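# Move orange-labelled carton onto raised block, leave others standing

## Task

Set the carton bearing the orange label on top of the raised block so that no part of it extends beyond the blue tape outline; the two remaining cartons must stay upright on the low platform, neither stacked on another nor overhanging the platform's edge; everything must stay in place without the robot supporting it, and at the end both suction tools must have released and moved away.

## Robot and tools

ROBOT. Two arms, left_arm and right_arm, each ending in a suction cup. The cup point is the middle of the cup's rim (36 mm across), and the cup opens along that point's own +z axis. About 4 cm behind the rim the tool body and wrist camera widen to roughly 9 cm off the axis, so leave room for them near boxes and the other arm.

FRAMES. Reported positions are in one world frame: origin on the tabletop midway between the arms, +x out over the table, +z up, and left_arm sits toward +y. The names left/right do not match image sides. Motion commands, however, are offsets in the cup point's own axes, not world axes.

execute_actions(actions). actions is a list of actions. Each action is a table of 1 to 15 rows, and each row lasts one control step (1/30 s). If fewer than 15 rows are given, the final row repeats until 15 steps have passed, so one action takes 0.5 s. A row is one flat list of 14 numbers covering both arms, each in [-1, 1]: left dx, dy, dz, rx, ry, rz, left suction, then right dx, dy, dz, rx, ry, rz, right suction. The first six of each arm are an offset from that cup point's pose measured when the action began (for the first action of a call, the last pose a result reported), never from the preceding row. Scale: 1.0 equals 0.6 m for dx/dy/dz or 180 degrees for rotation; rx, ry, rz form a single rotation vector. Suction is on when the value exceeds 0.01 and off otherwise; it keeps its last value, so always resend the value you want (a 0 switches it off). Per step the commanded pose is clipped to 100 mm and 16 degrees from the measured pose, so large offsets take several actions. An empty list just returns the current state and images.

move(target, speed, stop_force, blocking). target is one 14-number row laid out exactly as above: offsets in each cup point's axes, measured from the pose in the latest result that showed one, plus the two suction values, which are sent at the start. Each cup point travels in a straight line; both arms finish together, within 0.5 to 10 s, turning the short way. speed: top path speed in m/s, 0.002 to 0.5 (default 0.25); turning rate is capped at twice that in rad/s. Real motion can lag, stray, or overshoot the speed, mostly near full reach. stop_force: optional, 9 to 40 N, shared by both arms, only allowed after 0.2 s of scene time. An arm's path stops when its wrist sensor reads that much extra push opposing its travel for two steps; the arm then backs to where it was two steps earlier and holds. Pressing may briefly exceed the value; go very slowly when using it. It is unreliable if the cup turns during the move, and should be left out when pulling away from a surface. blocking=false returns after 0.5 s while motion continues; it cannot be combined with stop_force, and further actions or moves are rejected until wait or stop reports the end. The result adds a 'move:' line: done, off_target, moving, held, fault, or contact (stopped by stop_force), plus limits such as paced (pose clipped) or held (some steps blocked; speed may then jump), and each cup point's remaining distance.

wait(seconds): 0 to 10; lets time pass with the last commands held; returns early if a running move ends. stop(): brakes a running move, needing some distance. zoom_image(camera, region): camera is one of cam_head_left, cam_head_right, cam_high, cam_low, cam_left_wrist, cam_right_wrist; region is [x0, y0, x1, y1] in that image's pixels, at most 504 by 504. finished_scene(scene): ends the current scene (give its number); irreversible, so call it only when the goal holds and the arms are clear.

RESULT LINES. Per arm: end_effector_position (m), end_effector_quat_wxyz, linear and angular velocity; positions may be slightly off at long reach. 'Hand target' is the pose the controller is currently steering toward. 'pose unreachable' names an arm whose command the clearance check altered or blocked. suction_measured near 0 means no seal; 0.83 or more means airtight; lower values mean leaks. part_present turns 1 at 0.50 and back to 0 under 0.45. Wrist force and torque are in the tool's own axes, noisy (offset up to about 4 N), saturating near 50 N; a press shows force pointing from the surface into the arm. Joint torque readings are rough and drift. MOTOR HOT appears at 70 °C; at 85 °C the arm is braked until cool.

GRIPPING. Turn suction on and press the rim fully flat onto a smooth face of the carton, away from its edges, seams or holes. Under vacuum the cup shortens, so a held carton sits up to ~12 mm nearer the tool. To release, set the carton down so it rests on its support, then switch suction off and lift at least 15 mm. If the cup grabs the table, turn suction off to free it.

CAUTIONS. Arms are stiff: commanding even slightly past a contact can trigger a fault stop (10 s, rest of call skipped). Faults also come from contact torque reaching a joint's limit (138 N m for shoulder and elbow, 25.7 N m for wrist joints, held weight included) or 150 N on any part of the arm. Keep the arms from striking each other. Do not drop, slam or knock any carton off the table. Loose objects may occasionally get a brief push. Commands are smoothed with about 0.17 s delay. To hold an arm still, send the offset back to its desired pose in the first call of a reply and zeros afterwards. Camera calibration (intrinsics, distortion, world-to-camera transforms) is supplied for locating objects in images.

Each tool is called after "Emit:" as a command line: name --argument value for each argument, lists and objects as JSON in quotes; but a table of rows of numbers goes row by row, as --pt "numbers of a row", without its own name.

## Session

Emit:
execute_actions --actions '[]'

Scene clock: 0.00 s.
left_arm: end_effector_position=(+0.4616, +0.5404, +0.4096) suction_measured=0.00 part_present=0 end_effector_quat_wxyz=(+0.000, -0.060, +0.998, +0.000) end_effector_velocity=(-0.000, -0.000, -0.000) end_effector_angular_velocity=(-0.000, +0.001, +0.000) | right_arm: end_effector_position=(+0.4410, -0.5085, +0.4091) suction_measured=0.01 part_present=0 end_effector_quat_wxyz=(+0.000, +0.061, +0.998, +0.000) end_effector_velocity=(+0.000, +0.000, +0.001) end_effector_angular_velocity=(-0.000, -0.002, +0.001)
Joint positions: left_arm=[-0.315 -1.746  1.517 -1.342 -1.57   1.255] | right_arm=[ 3.458 -1.394 -1.519 -1.798  1.571  1.887]
Joint velocities: left_arm=[-0.    -0.     0.001  0.    -0.    -0.   ] | right_arm=[ 0.001  0.     0.001  0.    -0.001 -0.   ]
Joint torques (N m, as the arm reports them, + toward a larger angle): no reading
Motor temperatures (°C, as the motors report them): left_arm=[28 27 27 33 32 30] | right_arm=[28 26 27 32 36 43]
Wrist force (N, on the end effector, along its own x y z axes, offset not removed): no reading
Wrist torque (N m, same axes, about the end effector's origin, offset not removed): no reading
Hand target (left_arm): +0.462, +0.540, +0.410; +0.000, -0.060, +0.998, +0.000
Hand target (right_arm): +0.441, -0.508, +0.409; +0.000, +0.061, +0.998, +0.000
camera_calibration (this result's frames):
cam_right_wrist: T_world_to_cam=[[-0.0836366, -0.996472, 0.00691276, -0.476517], [-0.908047, 0.0790684, 0.411338, 0.297698], [-0.410434, 0.0281258, -0.911457, 0.630036], [0, 0, 0, 1]] pos_world=[0.489057, -0.516095, 0.45509]

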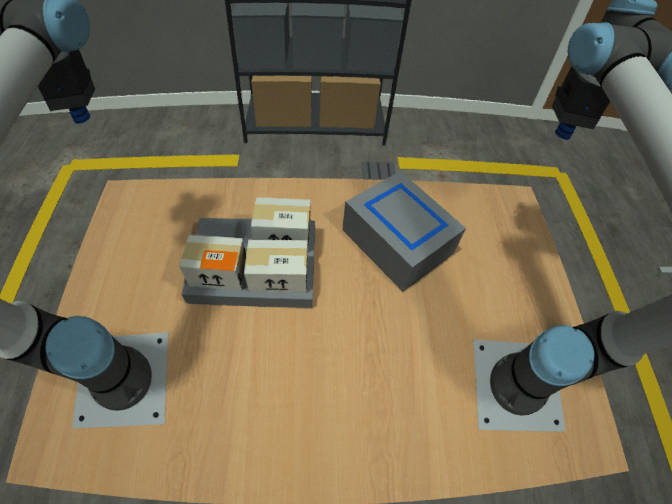

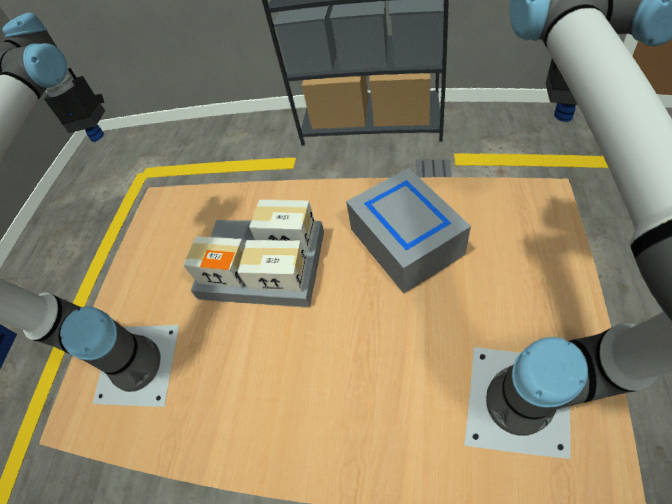

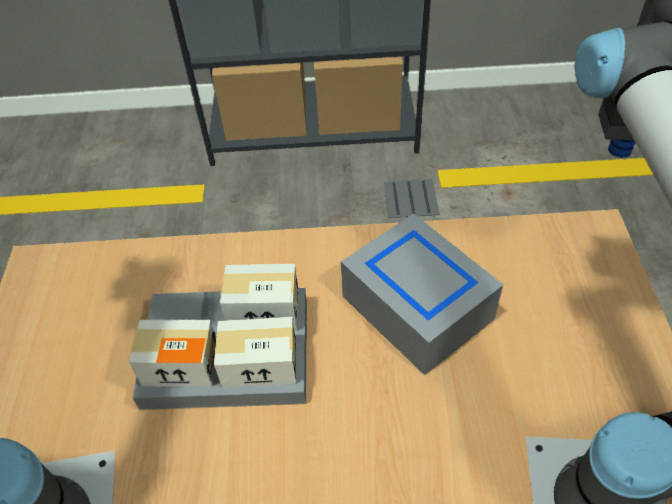

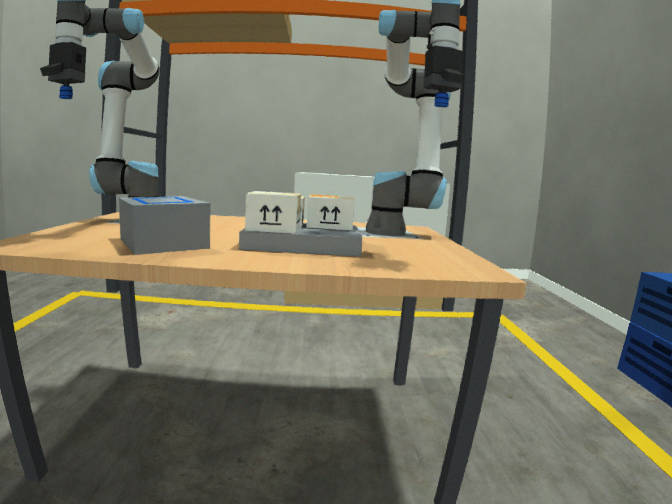

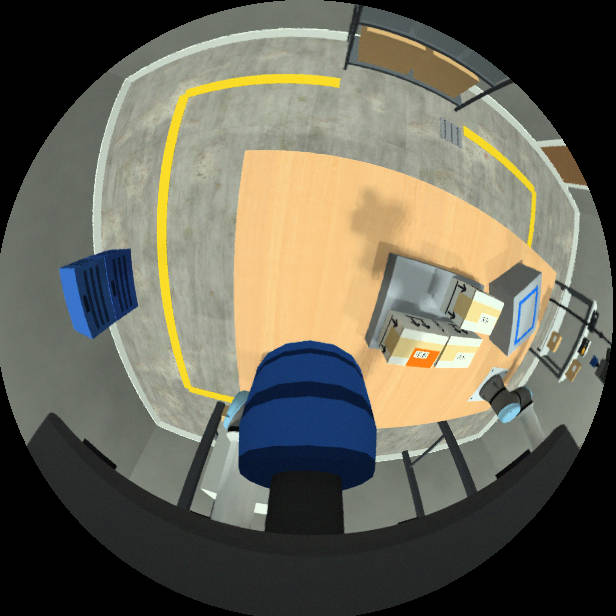

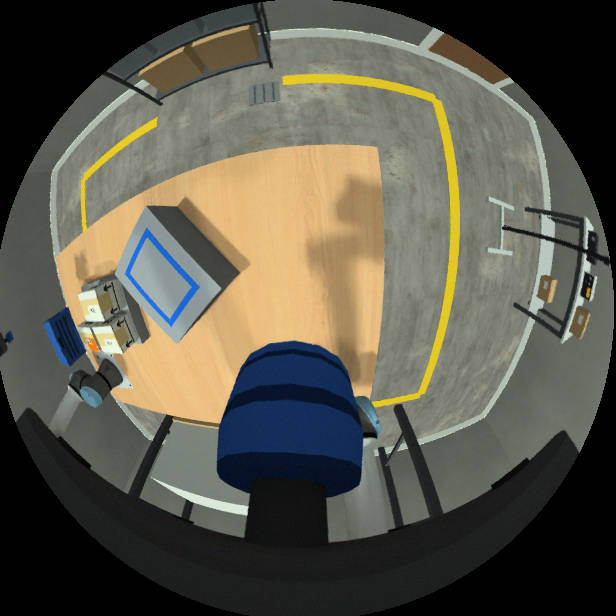

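Emit:
move --target '[0.298,-0.402,0.45,0,0,0,1,0,0,0,0,0,0,0]' --speed 0.4

Emit:
move --target '[0,0,0.1,0,0,0,1,0,0,0,0,0,0,0]' --speed 0.02 --stop_force 10

Scene clock: 1.97 s.
left_arm: end_effector_position=(+0.3134, +0.2794, +0.1397) suction_measured=0.00 part_present=0 end_effector_quat_wxyz=(+0.000, -0.060, +0.998, -0.000) end_effector_velocity=(+0.000, -0.002, -0.001) end_effector_angular_velocity=(-0.001, -0.002, +0.001) | right_arm: end_effector_position=(+0.4410, -0.5085, +0.4091) suction_measured=0.01 part_present=0 end_effector_quat_wxyz=(+0.000, +0.061, +0.998, +0.000) end_effector_velocity=(+0.000, +0.000, -0.000) end_effector_angular_velocity=(-0.000, +0.000, +0.001)
Joint positions: left_arm=[-1.16  -1.892  2.328 -2.007 -1.57   0.41 ] | right_arm=[ 3.458 -1.394 -1.519 -1.798  1.571  1.887]
Joint velocities: left_arm=[-0.002  0.005  0.001 -0.007  0.001 -0.004] | right_arm=[ 0.001 -0.    -0.    -0.    -0.    -0.   ]
Joint torques (N m, as the arm reports them, + toward a larger angle): left_arm=[-10.47  -1.74 -14.26  -4.25   1.    -2.04] | right_arm=[ 0.82 16.15 22.31  2.25  0.01 -0.15]
Motor temperatures (°C, as the motors report them): left_arm=[28 27 27 33 32 30] | right_arm=[28 26 27 32 36 43]
Wrist force (N, on the end effector, along its own x y z axes, offset not removed): left_arm=[-0.8 0.4 0.8] | right_arm=[0.4 -0.2 -0.1]
Wrist torque (N m, same axes, about the end effector's origin, offset not removed): left_arm=[0.41 0.00 0.15] | right_arm=[0.07 -0.09 0.09]
Hand target (left_arm): +0.313, +0.279, +0.140; +0.000, -0.060, +0.998, +0.000
Hand target (right_arm): +0.441, -0.508, +0.409; +0.000, +0.061, +0.998, +0.000
Off the commanded pose (left_arm): 0.001 m, 0 deg.
Off the commanded pose (right_arm): 0.000 m, 0 deg.
move: done
camera_calibration (this result's frames):
cam_left_wrist: T_world_to_cam=[[0.138004, -0.989012, -0.053011, 0.241709], [-0.897669, -0.147515, 0.415247, 0.288418], [-0.418504, -0.00971928, -0.908163, 0.325255], [0, 0, 0, 1]] pos_world=[0.361667, 0.28476, 0.188433]
cam_right_wrist: T_world_to_cam=[[-0.0836366, -0.996472, 0.00691291, -0.476517], [-0.908047, 0.0790684, 0.411338, 0.297698], [-0.410434, 0.0281257, -0.911456, 0.630036], [0, 0, 0, 1]] pos_world=[0.489057, -0.516095, 0.45509]

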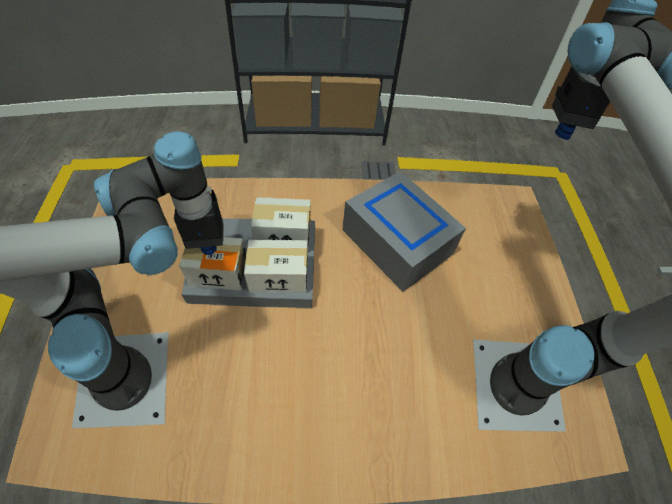

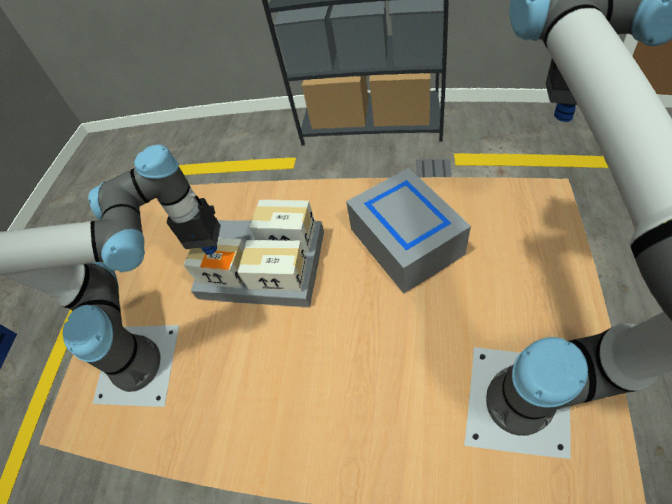

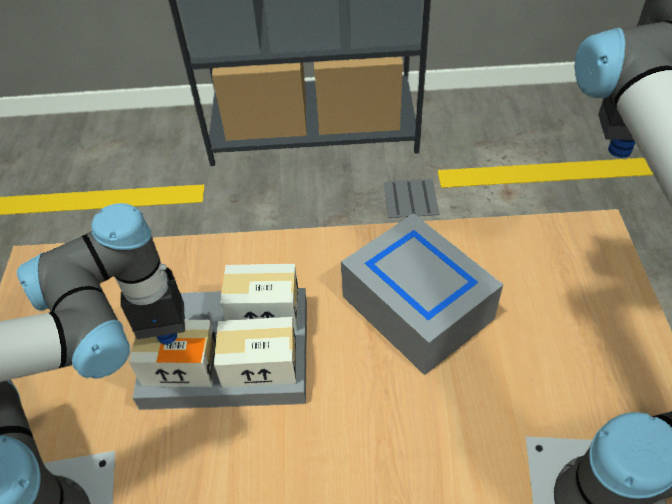

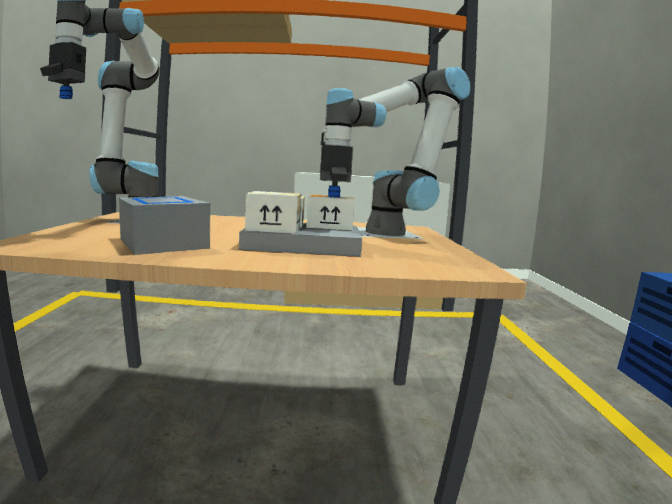

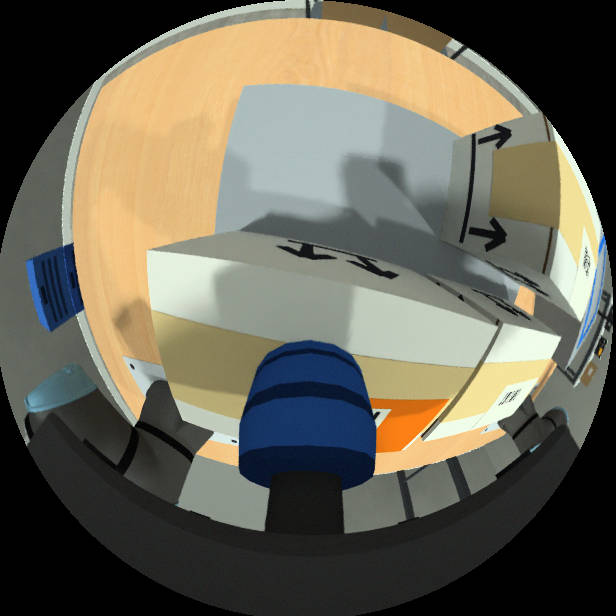

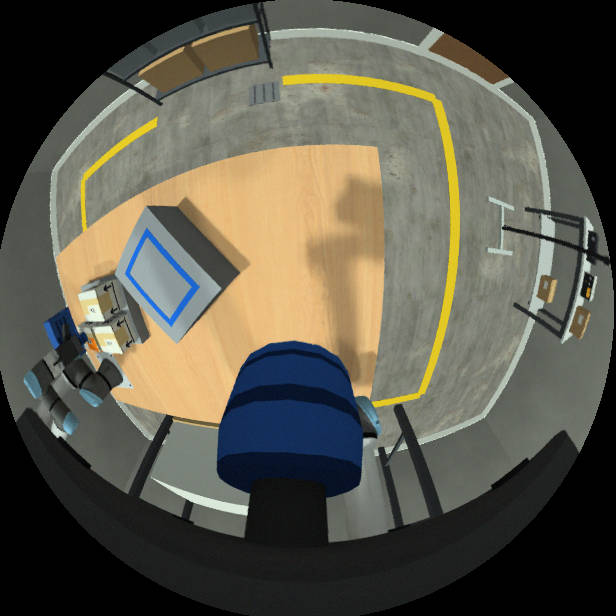

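Scene clock: 12.93 s.
left_arm: end_effector_position=(+0.3140, +0.2782, +0.1259) suction_measured=0.91 part_present=1 end_effector_quat_wxyz=(+0.001, -0.060, +0.998, -0.002) end_effector_velocity=(-0.000, -0.000, -0.000) end_effector_angular_velocity=(-0.001, +0.001, -0.001) | right_arm: end_effector_position=(+0.4410, -0.5085, +0.4091) suction_measured=0.01 part_present=0 end_effector_quat_wxyz=(+0.000, +0.061, +0.998, +0.000) end_effector_velocity=(-0.000, +0.000, +0.000) end_effector_angular_velocity=(+0.000, -0.001, -0.000)
Joint positions: left_arm=[-1.16  -1.871  2.355 -2.06  -1.57   0.41 ] | right_arm=[ 3.458 -1.394 -1.519 -1.798  1.571  1.887]
Joint velocities: left_arm=[-0.001  0.     0.    -0.001 -0.001 -0.   ] | right_arm=[ 0.     0.     0.001 -0.     0.     0.   ]
Joint torques (N m, as the arm reports them, + toward a larger angle): left_arm=[  0.09  -7.2  -20.79  -2.56  -0.28   0.11] | right_arm=[ 1.57 15.32 21.45  2.15  0.09 -0.31]
Motor temperatures (°C, as the motors report them): left_arm=[28 27 27 33 32 30] | right_arm=[28 26 27 32 36 43]
Wrist force (N, on the end effector, along its own x y z axes, offset not removed): left_arm=[0.3 7.3 -25.9] | right_arm=[0.4 -0.6 0.1]
Wrist torque (N m, same axes, about the end effector's origin, offset not removed): left_arm=[0.05 0.15 0.09] | right_arm=[0.01 -0.16 0.06]
Hand target (left_arm): +0.314, +0.278, +0.126; +0.001, -0.060, +0.998, -0.002
Hand target (right_arm): +0.441, -0.508, +0.409; +0.000, +0.061, +0.998, +0.000
Off the commanded pose (left_arm): 0.046 m, 0 deg.
Off the commanded pose (right_arm): 0.000 m, 0 deg.
FORCE FAULT: contact force on the left arm reached its limit, and that arm stopped for 10 seconds. The contact can be on any part of that arm, not only on its tool. That time counts as 19 of the actions that you can send in this scene. That arm's remaining commands of this call were not run. That arm holds still and accepts commands again. Move the arm away from the contact; if what it grips holds it there, let go first. Pushing or pulling that hard again can fault the arm again.
move: fault (left_arm; stop_force had ended the path)
camera_calibration (this result's frames):
cam_left_wrist: T_world_to_cam=[[0.138269, -0.989207, -0.0484846, 0.239146], [-0.898657, -0.145888, 0.413682, 0.294607], [-0.416291, -0.0136283, -0.909129, 0.313545], [0, 0, 0, 1]] pos_world=[0.36221, 0.283817, 0.174774]
cam_right_wrist: T_world_to_cam=[[-0.0836366, -0.996472, 0.00691285, -0.476517], [-0.908047, 0.0790684, 0.411338, 0.297698], [-0.410434, 0.0281257, -0.911457, 0.630036], [0, 0, 0, 1]] pos_world=[0.489057, -0.516095, 0.45509]

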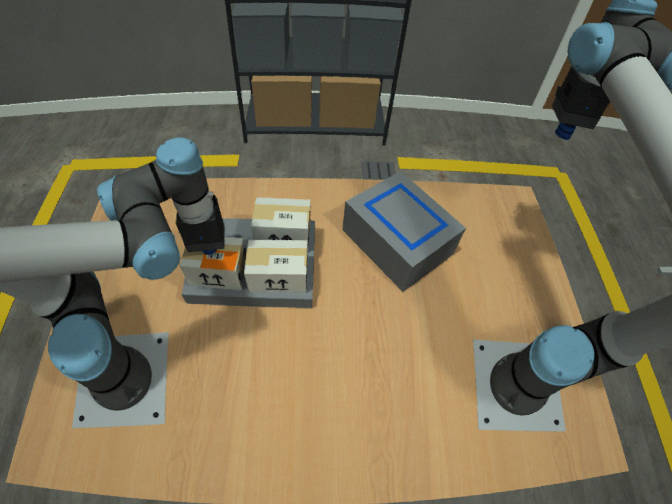

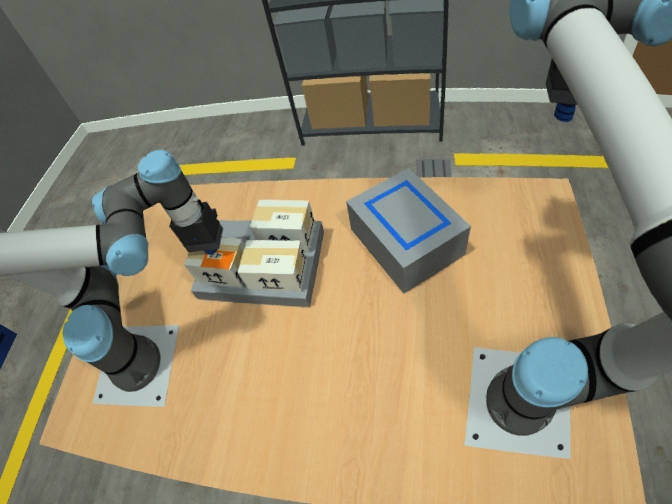

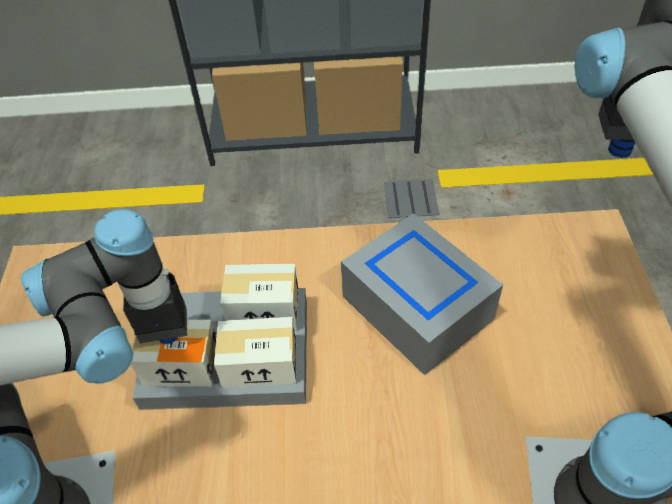

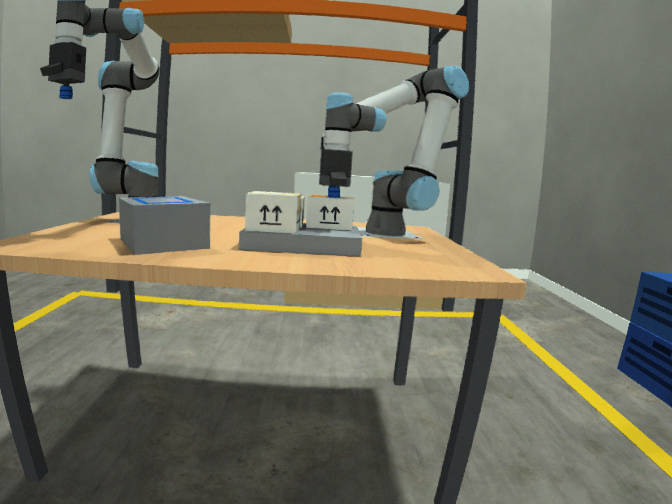

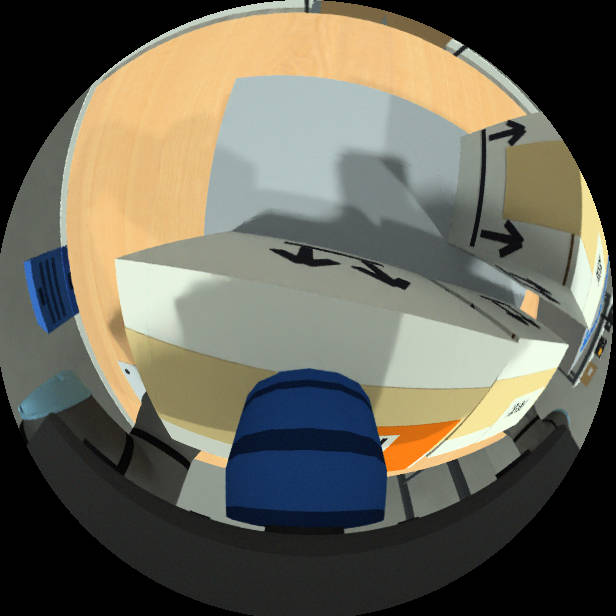

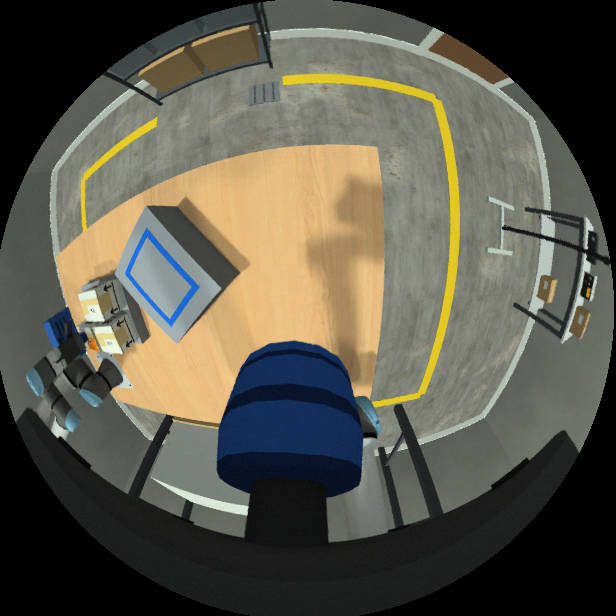

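Emit:
move --target '[0,0,-0.22,0,0,0,1,0,0,0,0,0,0,0]'

Emit:
move --target '[-0.093,-0.828,0,0,0,0.25,1,0,0,0,0,0,0,0]'

Scene clock: 14.13 s.
left_arm: end_effector_position=(+0.3136, +0.2790, +0.2578) suction_measured=0.91 part_present=1 end_effector_quat_wxyz=(+0.001, -0.060, +0.998, -0.002) end_effector_velocity=(-0.001, +0.000, +0.002) end_effector_angular_velocity=(+0.002, +0.002, +0.001) | right_arm: end_effector_position=(+0.4410, -0.5085, +0.4091) suction_measured=0.01 part_present=0 end_effector_quat_wxyz=(+0.000, +0.061, +0.998, +0.000) end_effector_velocity=(-0.000, -0.001, +0.001) end_effector_angular_velocity=(+0.001, -0.003, -0.001)
Joint positions: left_arm=[-1.16  -1.983  2.07  -1.663 -1.57   0.41 ] | right_arm=[ 3.458 -1.394 -1.519 -1.798  1.571  1.887]
Joint velocities: left_arm=[ 0.    -0.    -0.005  0.008 -0.001 -0.001] | right_arm=[-0.002  0.001  0.002  0.     0.    -0.001]
Joint torques (N m, as the arm reports them, + toward a larger angle): left_arm=[-12.31  -9.62 -32.45  -0.79   1.18  -2.15] | right_arm=[ 1.01 15.91 22.16  2.08 -0.04 -0.1 ]
Motor temperatures (°C, as the motors report them): left_arm=[28 27 27 33 32 30] | right_arm=[28 26 27 32 36 43]
Wrist force (N, on the end effector, along its own x y z axes, offset not removed): left_arm=[-0.6 -0.9 4.8] | right_arm=[1.6 -1.6 0.0]
Wrist torque (N m, same axes, about the end effector's origin, offset not removed): left_arm=[0.08 -0.08 0.05] | right_arm=[-0.12 -0.36 0.09]
Hand target (left_arm): +0.314, +0.279, +0.258; +0.001, -0.060, +0.998, -0.002
Hand target (right_arm): +0.441, -0.508, +0.409; +0.000, +0.061, +0.998, +0.000
Off the commanded pose (left_arm): 0.000 m, 0 deg.
Off the commanded pose (right_arm): 0.000 m, 0 deg.
move: done
camera_calibration (this result's frames):
cam_left_wrist: T_world_to_cam=[[0.138273, -0.989215, -0.0483123, 0.246307], [-0.898693, -0.145821, 0.413628, 0.239825], [-0.416212, -0.0137755, -0.909163, 0.433284], [0, 0, 0, 1]] pos_world=[0.361809, 0.284591, 0.306627]
cam_right_wrist: T_world_to_cam=[[-0.0836365, -0.996472, 0.00691276, -0.476517], [-0.908047, 0.0790682, 0.411338, 0.297698], [-0.410434, 0.0281258, -0.911457, 0.630036], [0, 0, 0, 1]] pos_world=[0.489057, -0.516095, 0.45509]

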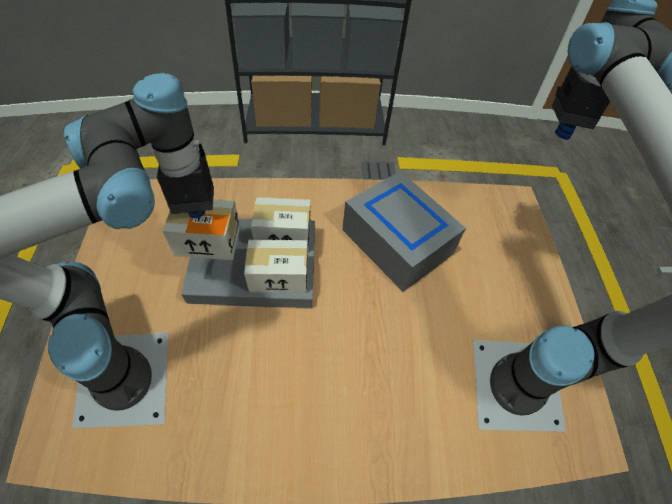

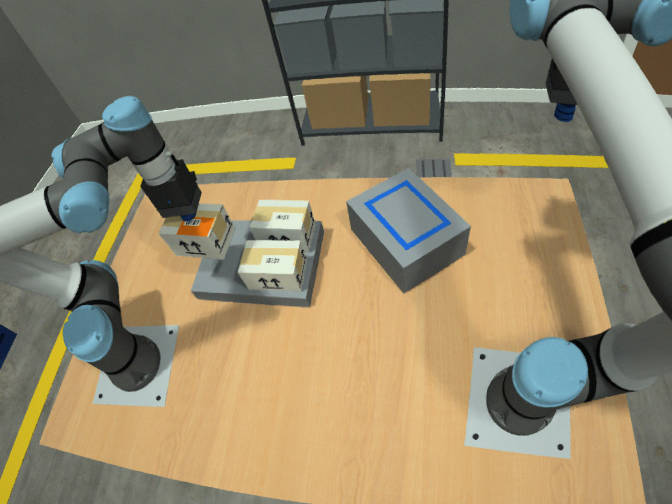

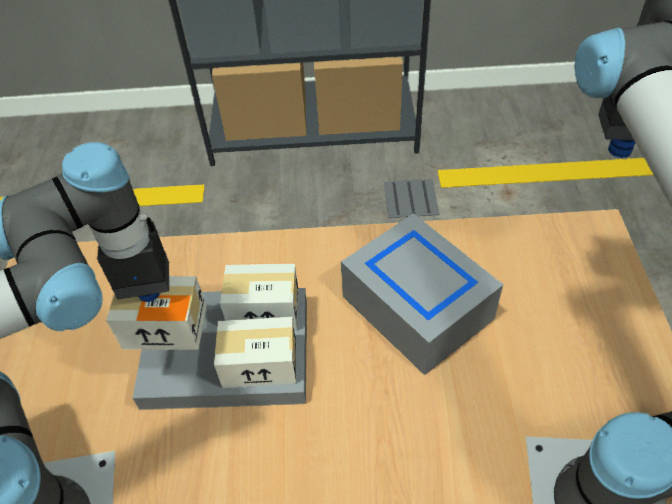

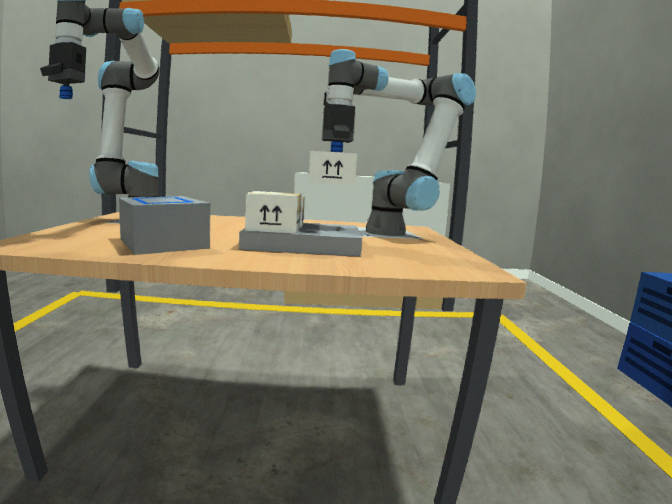

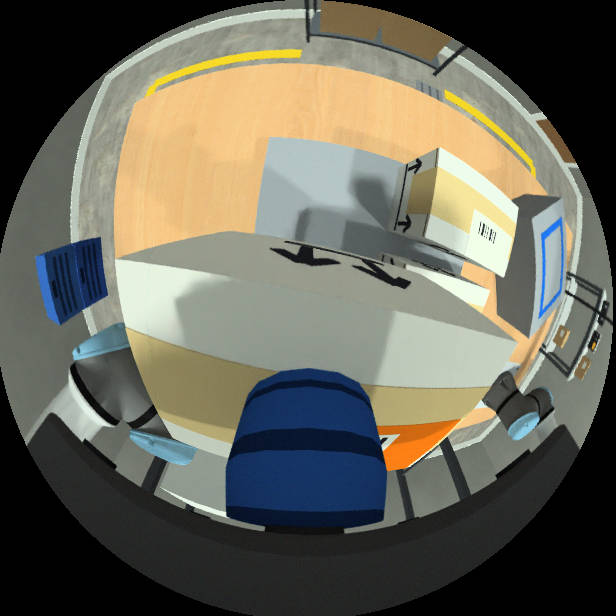

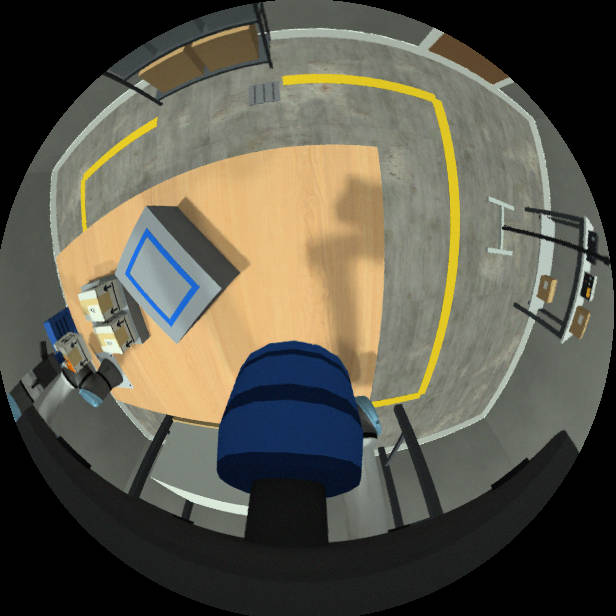

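Scene clock: 16.80 s.
left_arm: end_effector_position=(+0.4284, -0.2073, +0.2603) suction_measured=0.91 part_present=1 end_effector_quat_wxyz=(+0.003, +0.326, +0.945, -0.002) end_effector_velocity=(-0.000, -0.003, +0.000) end_effector_angular_velocity=(+0.008, +0.005, -0.003) | right_arm: end_effector_position=(+0.4410, -0.5085, +0.4091) suction_measured=0.01 part_present=0 end_effector_quat_wxyz=(+0.000, +0.061, +0.998, +0.000) end_effector_velocity=(+0.000, +0.000, -0.000) end_effector_angular_velocity=(-0.000, +0.001, +0.001)
Joint positions: left_arm=[-1.345 -0.793  0.652 -1.437 -1.569  1.011] | right_arm=[ 3.458 -1.394 -1.519 -1.798  1.571  1.887]
Joint velocities: left_arm=[-0.     0.019 -0.036  0.027 -0.002  0.002] | right_arm=[ 0.001 -0.001  0.    -0.    -0.     0.   ]
Joint torques (N m, as the arm reports them, + toward a larger angle): left_arm=[ 11.06 -50.65 -32.4   -1.09  -1.99   2.09] | right_arm=[ 1.42 15.8  21.98  2.2  -0.02 -0.25]
Motor temperatures (°C, as the motors report them): left_arm=[28 27 27 33 32 30] | right_arm=[28 26 27 32 36 43]
Wrist force (N, on the end effector, along its own x y z axes, offset not removed): left_arm=[-0.8 -1.0 4.9] | right_arm=[0.7 -0.9 0.3]
Wrist torque (N m, same axes, about the end effector's origin, offset not removed): left_arm=[-0.03 -0.14 0.09] | right_arm=[0.04 -0.26 0.10]
Hand target (left_arm): +0.428, -0.207, +0.260; +0.002, +0.327, +0.945, -0.002
Hand target (right_arm): +0.441, -0.508, +0.409; +0.000, +0.061, +0.998, +0.000
Off the commanded pose (left_arm): 0.000 m, 0 deg.
Off the commanded pose (right_arm): 0.000 m, 0 deg.
move: done
camera_calibration (this result's frames):
cam_left_wrist: T_world_to_cam=[[-0.601374, -0.797339, -0.0509921, 0.10687], [-0.740498, 0.532262, 0.410318, 0.344629], [-0.300022, 0.284514, -0.910516, 0.489021], [0, 0, 0, 1]] pos_world=[0.466182, -0.237355, 0.309303]
cam_right_wrist: T_world_to_cam=[[-0.0836367, -0.996472, 0.00691292, -0.476517], [-0.908047, 0.0790685, 0.411338, 0.297698], [-0.410434, 0.0281257, -0.911457, 0.630036], [0, 0, 0, 1]] pos_world=[0.489057, -0.516095, 0.45509]

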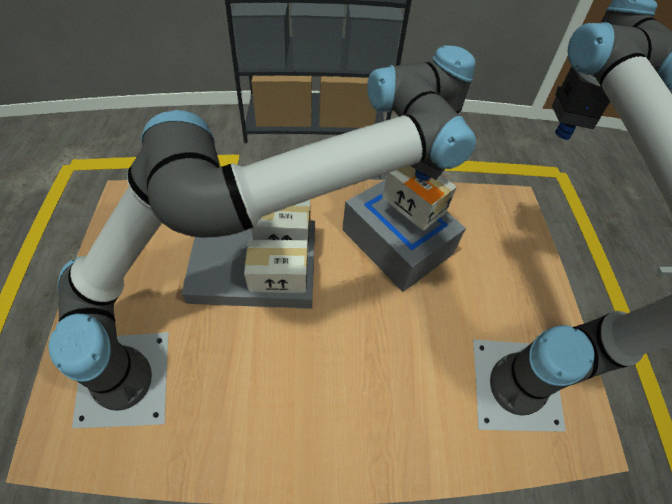

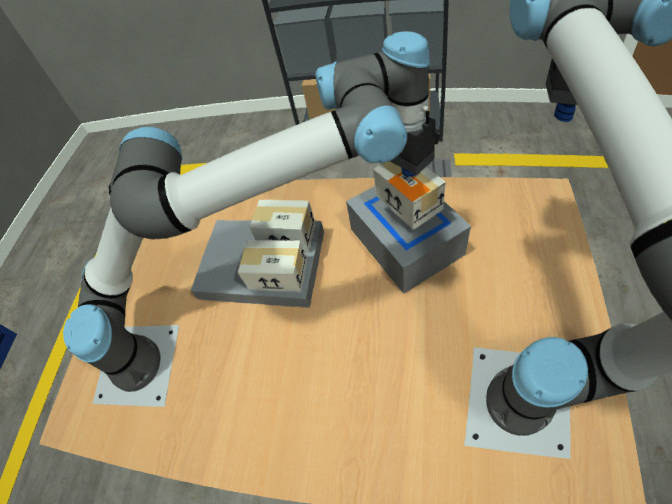

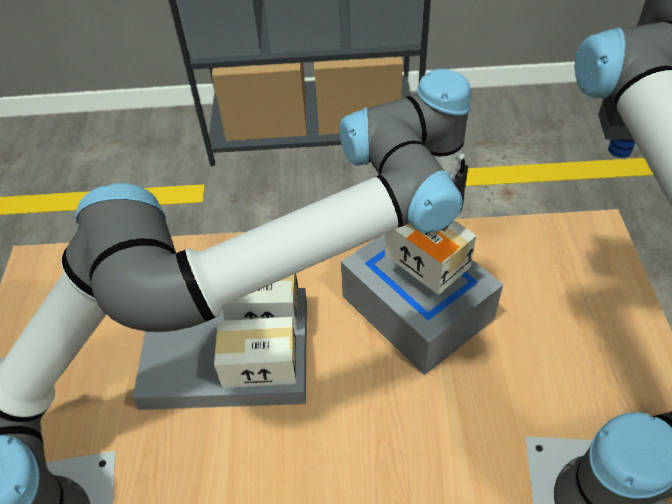

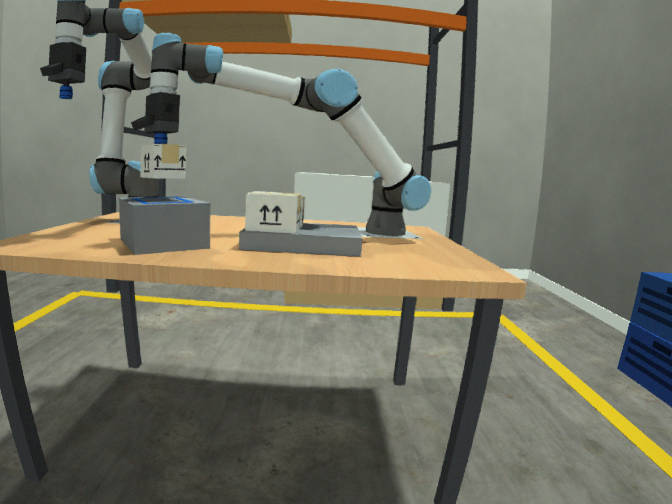

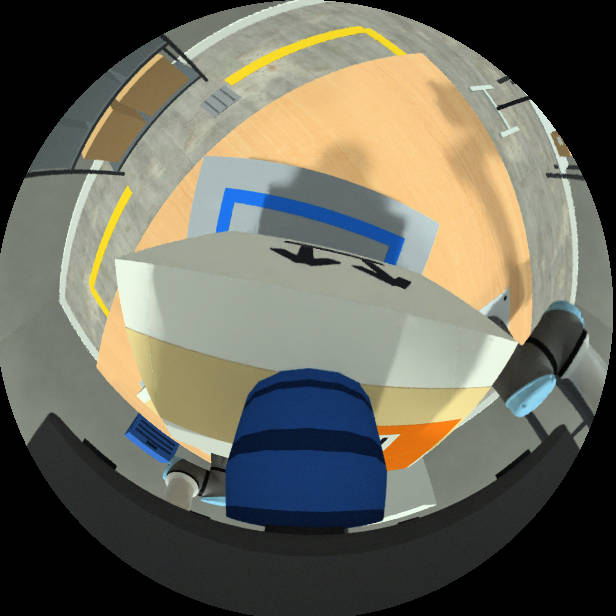

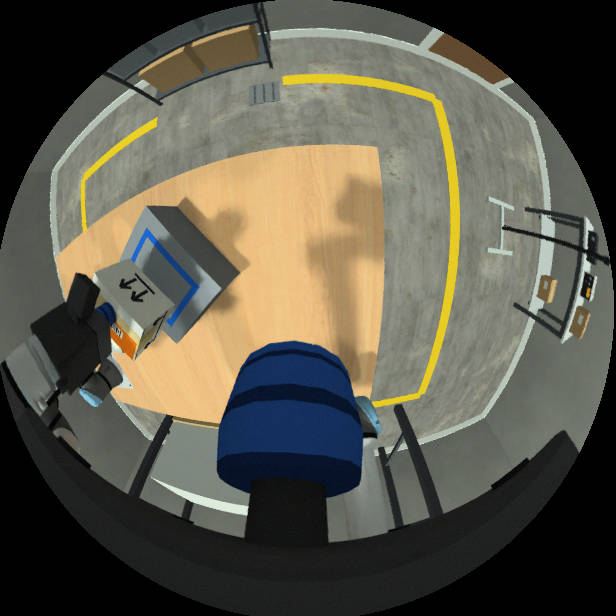

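Emit:
move --target '[0,0,0.075,0,0,0,1,0,0,0,0,0,0,0]' --speed 0.05

Scene clock: 18.17 s.
left_arm: end_effector_position=(+0.4285, -0.2076, +0.2155) suction_measured=0.91 part_present=1 end_effector_quat_wxyz=(+0.003, +0.327, +0.945, -0.002) end_effector_velocity=(+0.000, +0.000, -0.002) end_effector_angular_velocity=(+0.000, -0.000, +0.001) | right_arm: end_effector_position=(+0.4410, -0.5085, +0.4091) suction_measured=0.01 part_present=0 end_effector_quat_wxyz=(+0.000, +0.061, +0.998, +0.000) end_effector_velocity=(-0.000, -0.001, -0.000) end_effector_angular_velocity=(-0.000, +0.000, -0.002)
Joint positions: left_arm=[-1.345 -0.804  0.787 -1.56  -1.569  1.011] | right_arm=[ 3.458 -1.394 -1.519 -1.798  1.571  1.887]
Joint velocities: left_arm=[ 0.    -0.     0.006 -0.005  0.    -0.   ] | right_arm=[-0.002  0.    -0.     0.    -0.     0.   ]
Joint torques (N m, as the arm reports them, + toward a larger angle): left_arm=[  9.86 -61.27 -15.62  -4.64   1.14  -0.49] | right_arm=[ 1.42 15.61 21.45  2.17 -0.02 -0.24]
Motor temperatures (°C, as the motors report them): left_arm=[28 27 27 33 32 30] | right_arm=[28 26 27 32 36 43]
Wrist force (N, on the end effector, along its own x y z axes, offset not removed): left_arm=[0.1 -0.6 3.3] | right_arm=[0.6 -0.2 0.4]
Wrist torque (N m, same axes, about the end effector's origin, offset not removed): left_arm=[0.25 -0.16 -0.02] | right_arm=[0.18 -0.14 0.06]
Hand target (left_arm): +0.429, -0.208, +0.215; +0.003, +0.326, +0.945, -0.002
Hand target (right_arm): +0.441, -0.508, +0.409; +0.000, +0.061, +0.998, +0.000
Off the commanded pose (left_arm): 0.000 m, 0 deg.
Off the commanded pose (right_arm): 0.000 m, 0 deg.
move: done
camera_calibration (this result's frames):
cam_left_wrist: T_world_to_cam=[[-0.601433, -0.797298, -0.050939, 0.104448], [-0.740416, 0.532304, 0.410411, 0.363239], [-0.300104, 0.28455, -0.910477, 0.448382], [0, 0, 0, 1]] pos_world=[0.466328, -0.237665, 0.264485]
cam_right_wrist: T_world_to_cam=[[-0.0836367, -0.996472, 0.00691277, -0.476517], [-0.908047, 0.0790685, 0.411338, 0.297698], [-0.410434, 0.0281258, -0.911457, 0.630036], [0, 0, 0, 1]] pos_world=[0.489057, -0.516095, 0.45509]

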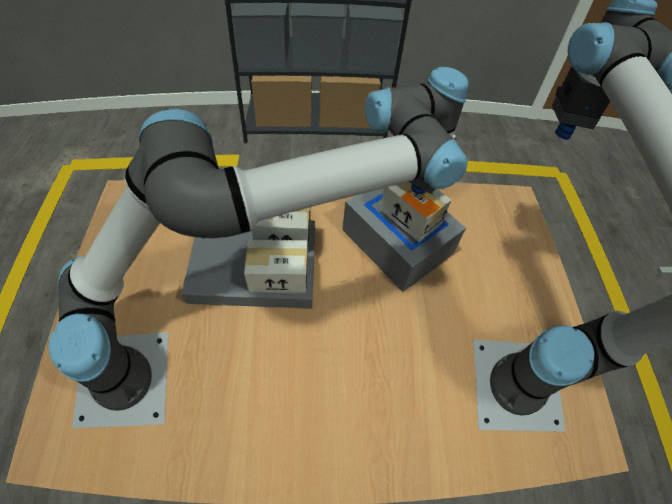

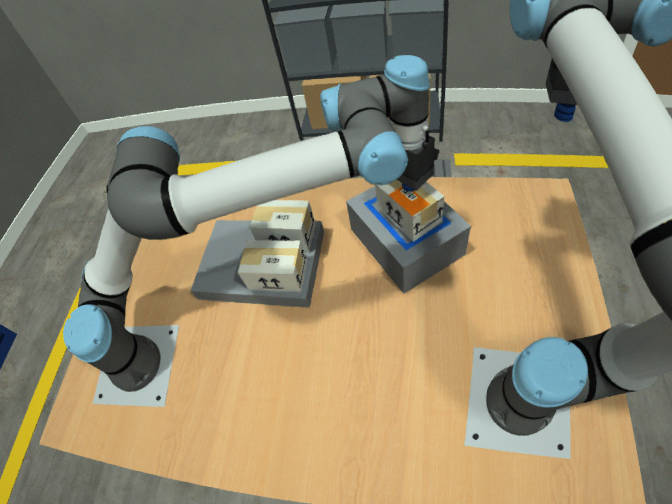

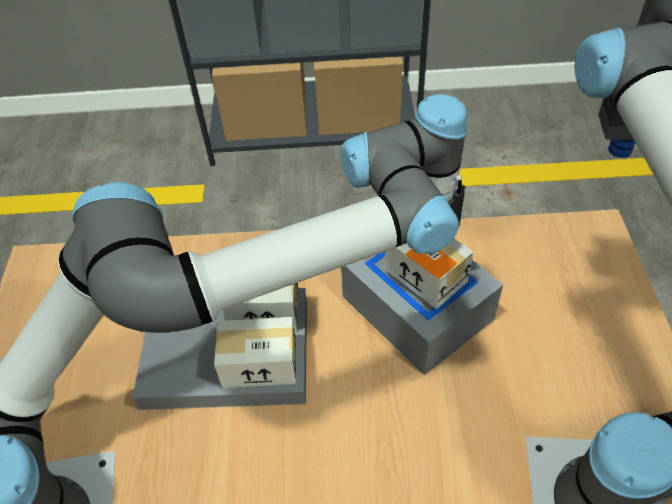

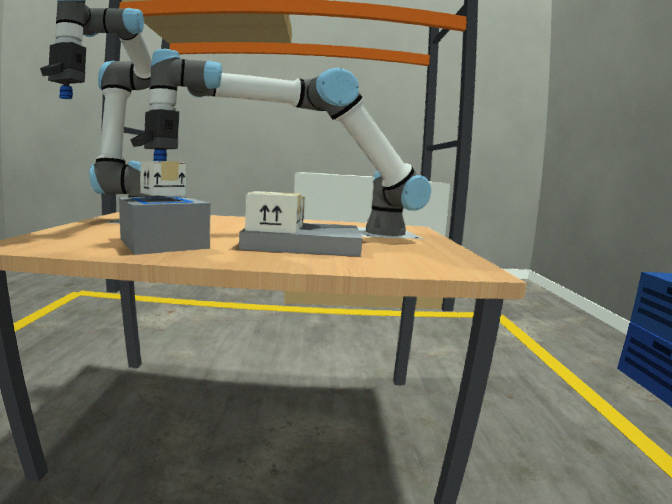

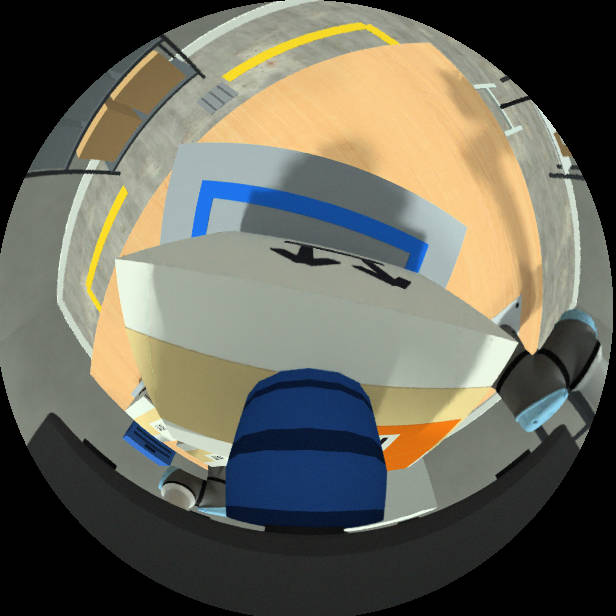

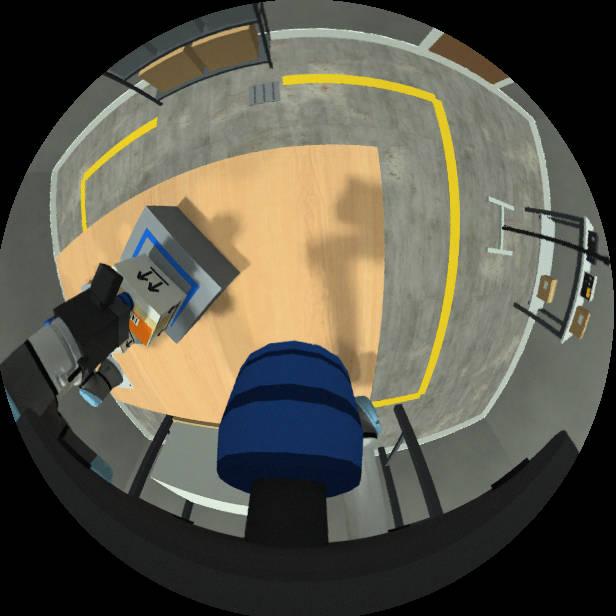

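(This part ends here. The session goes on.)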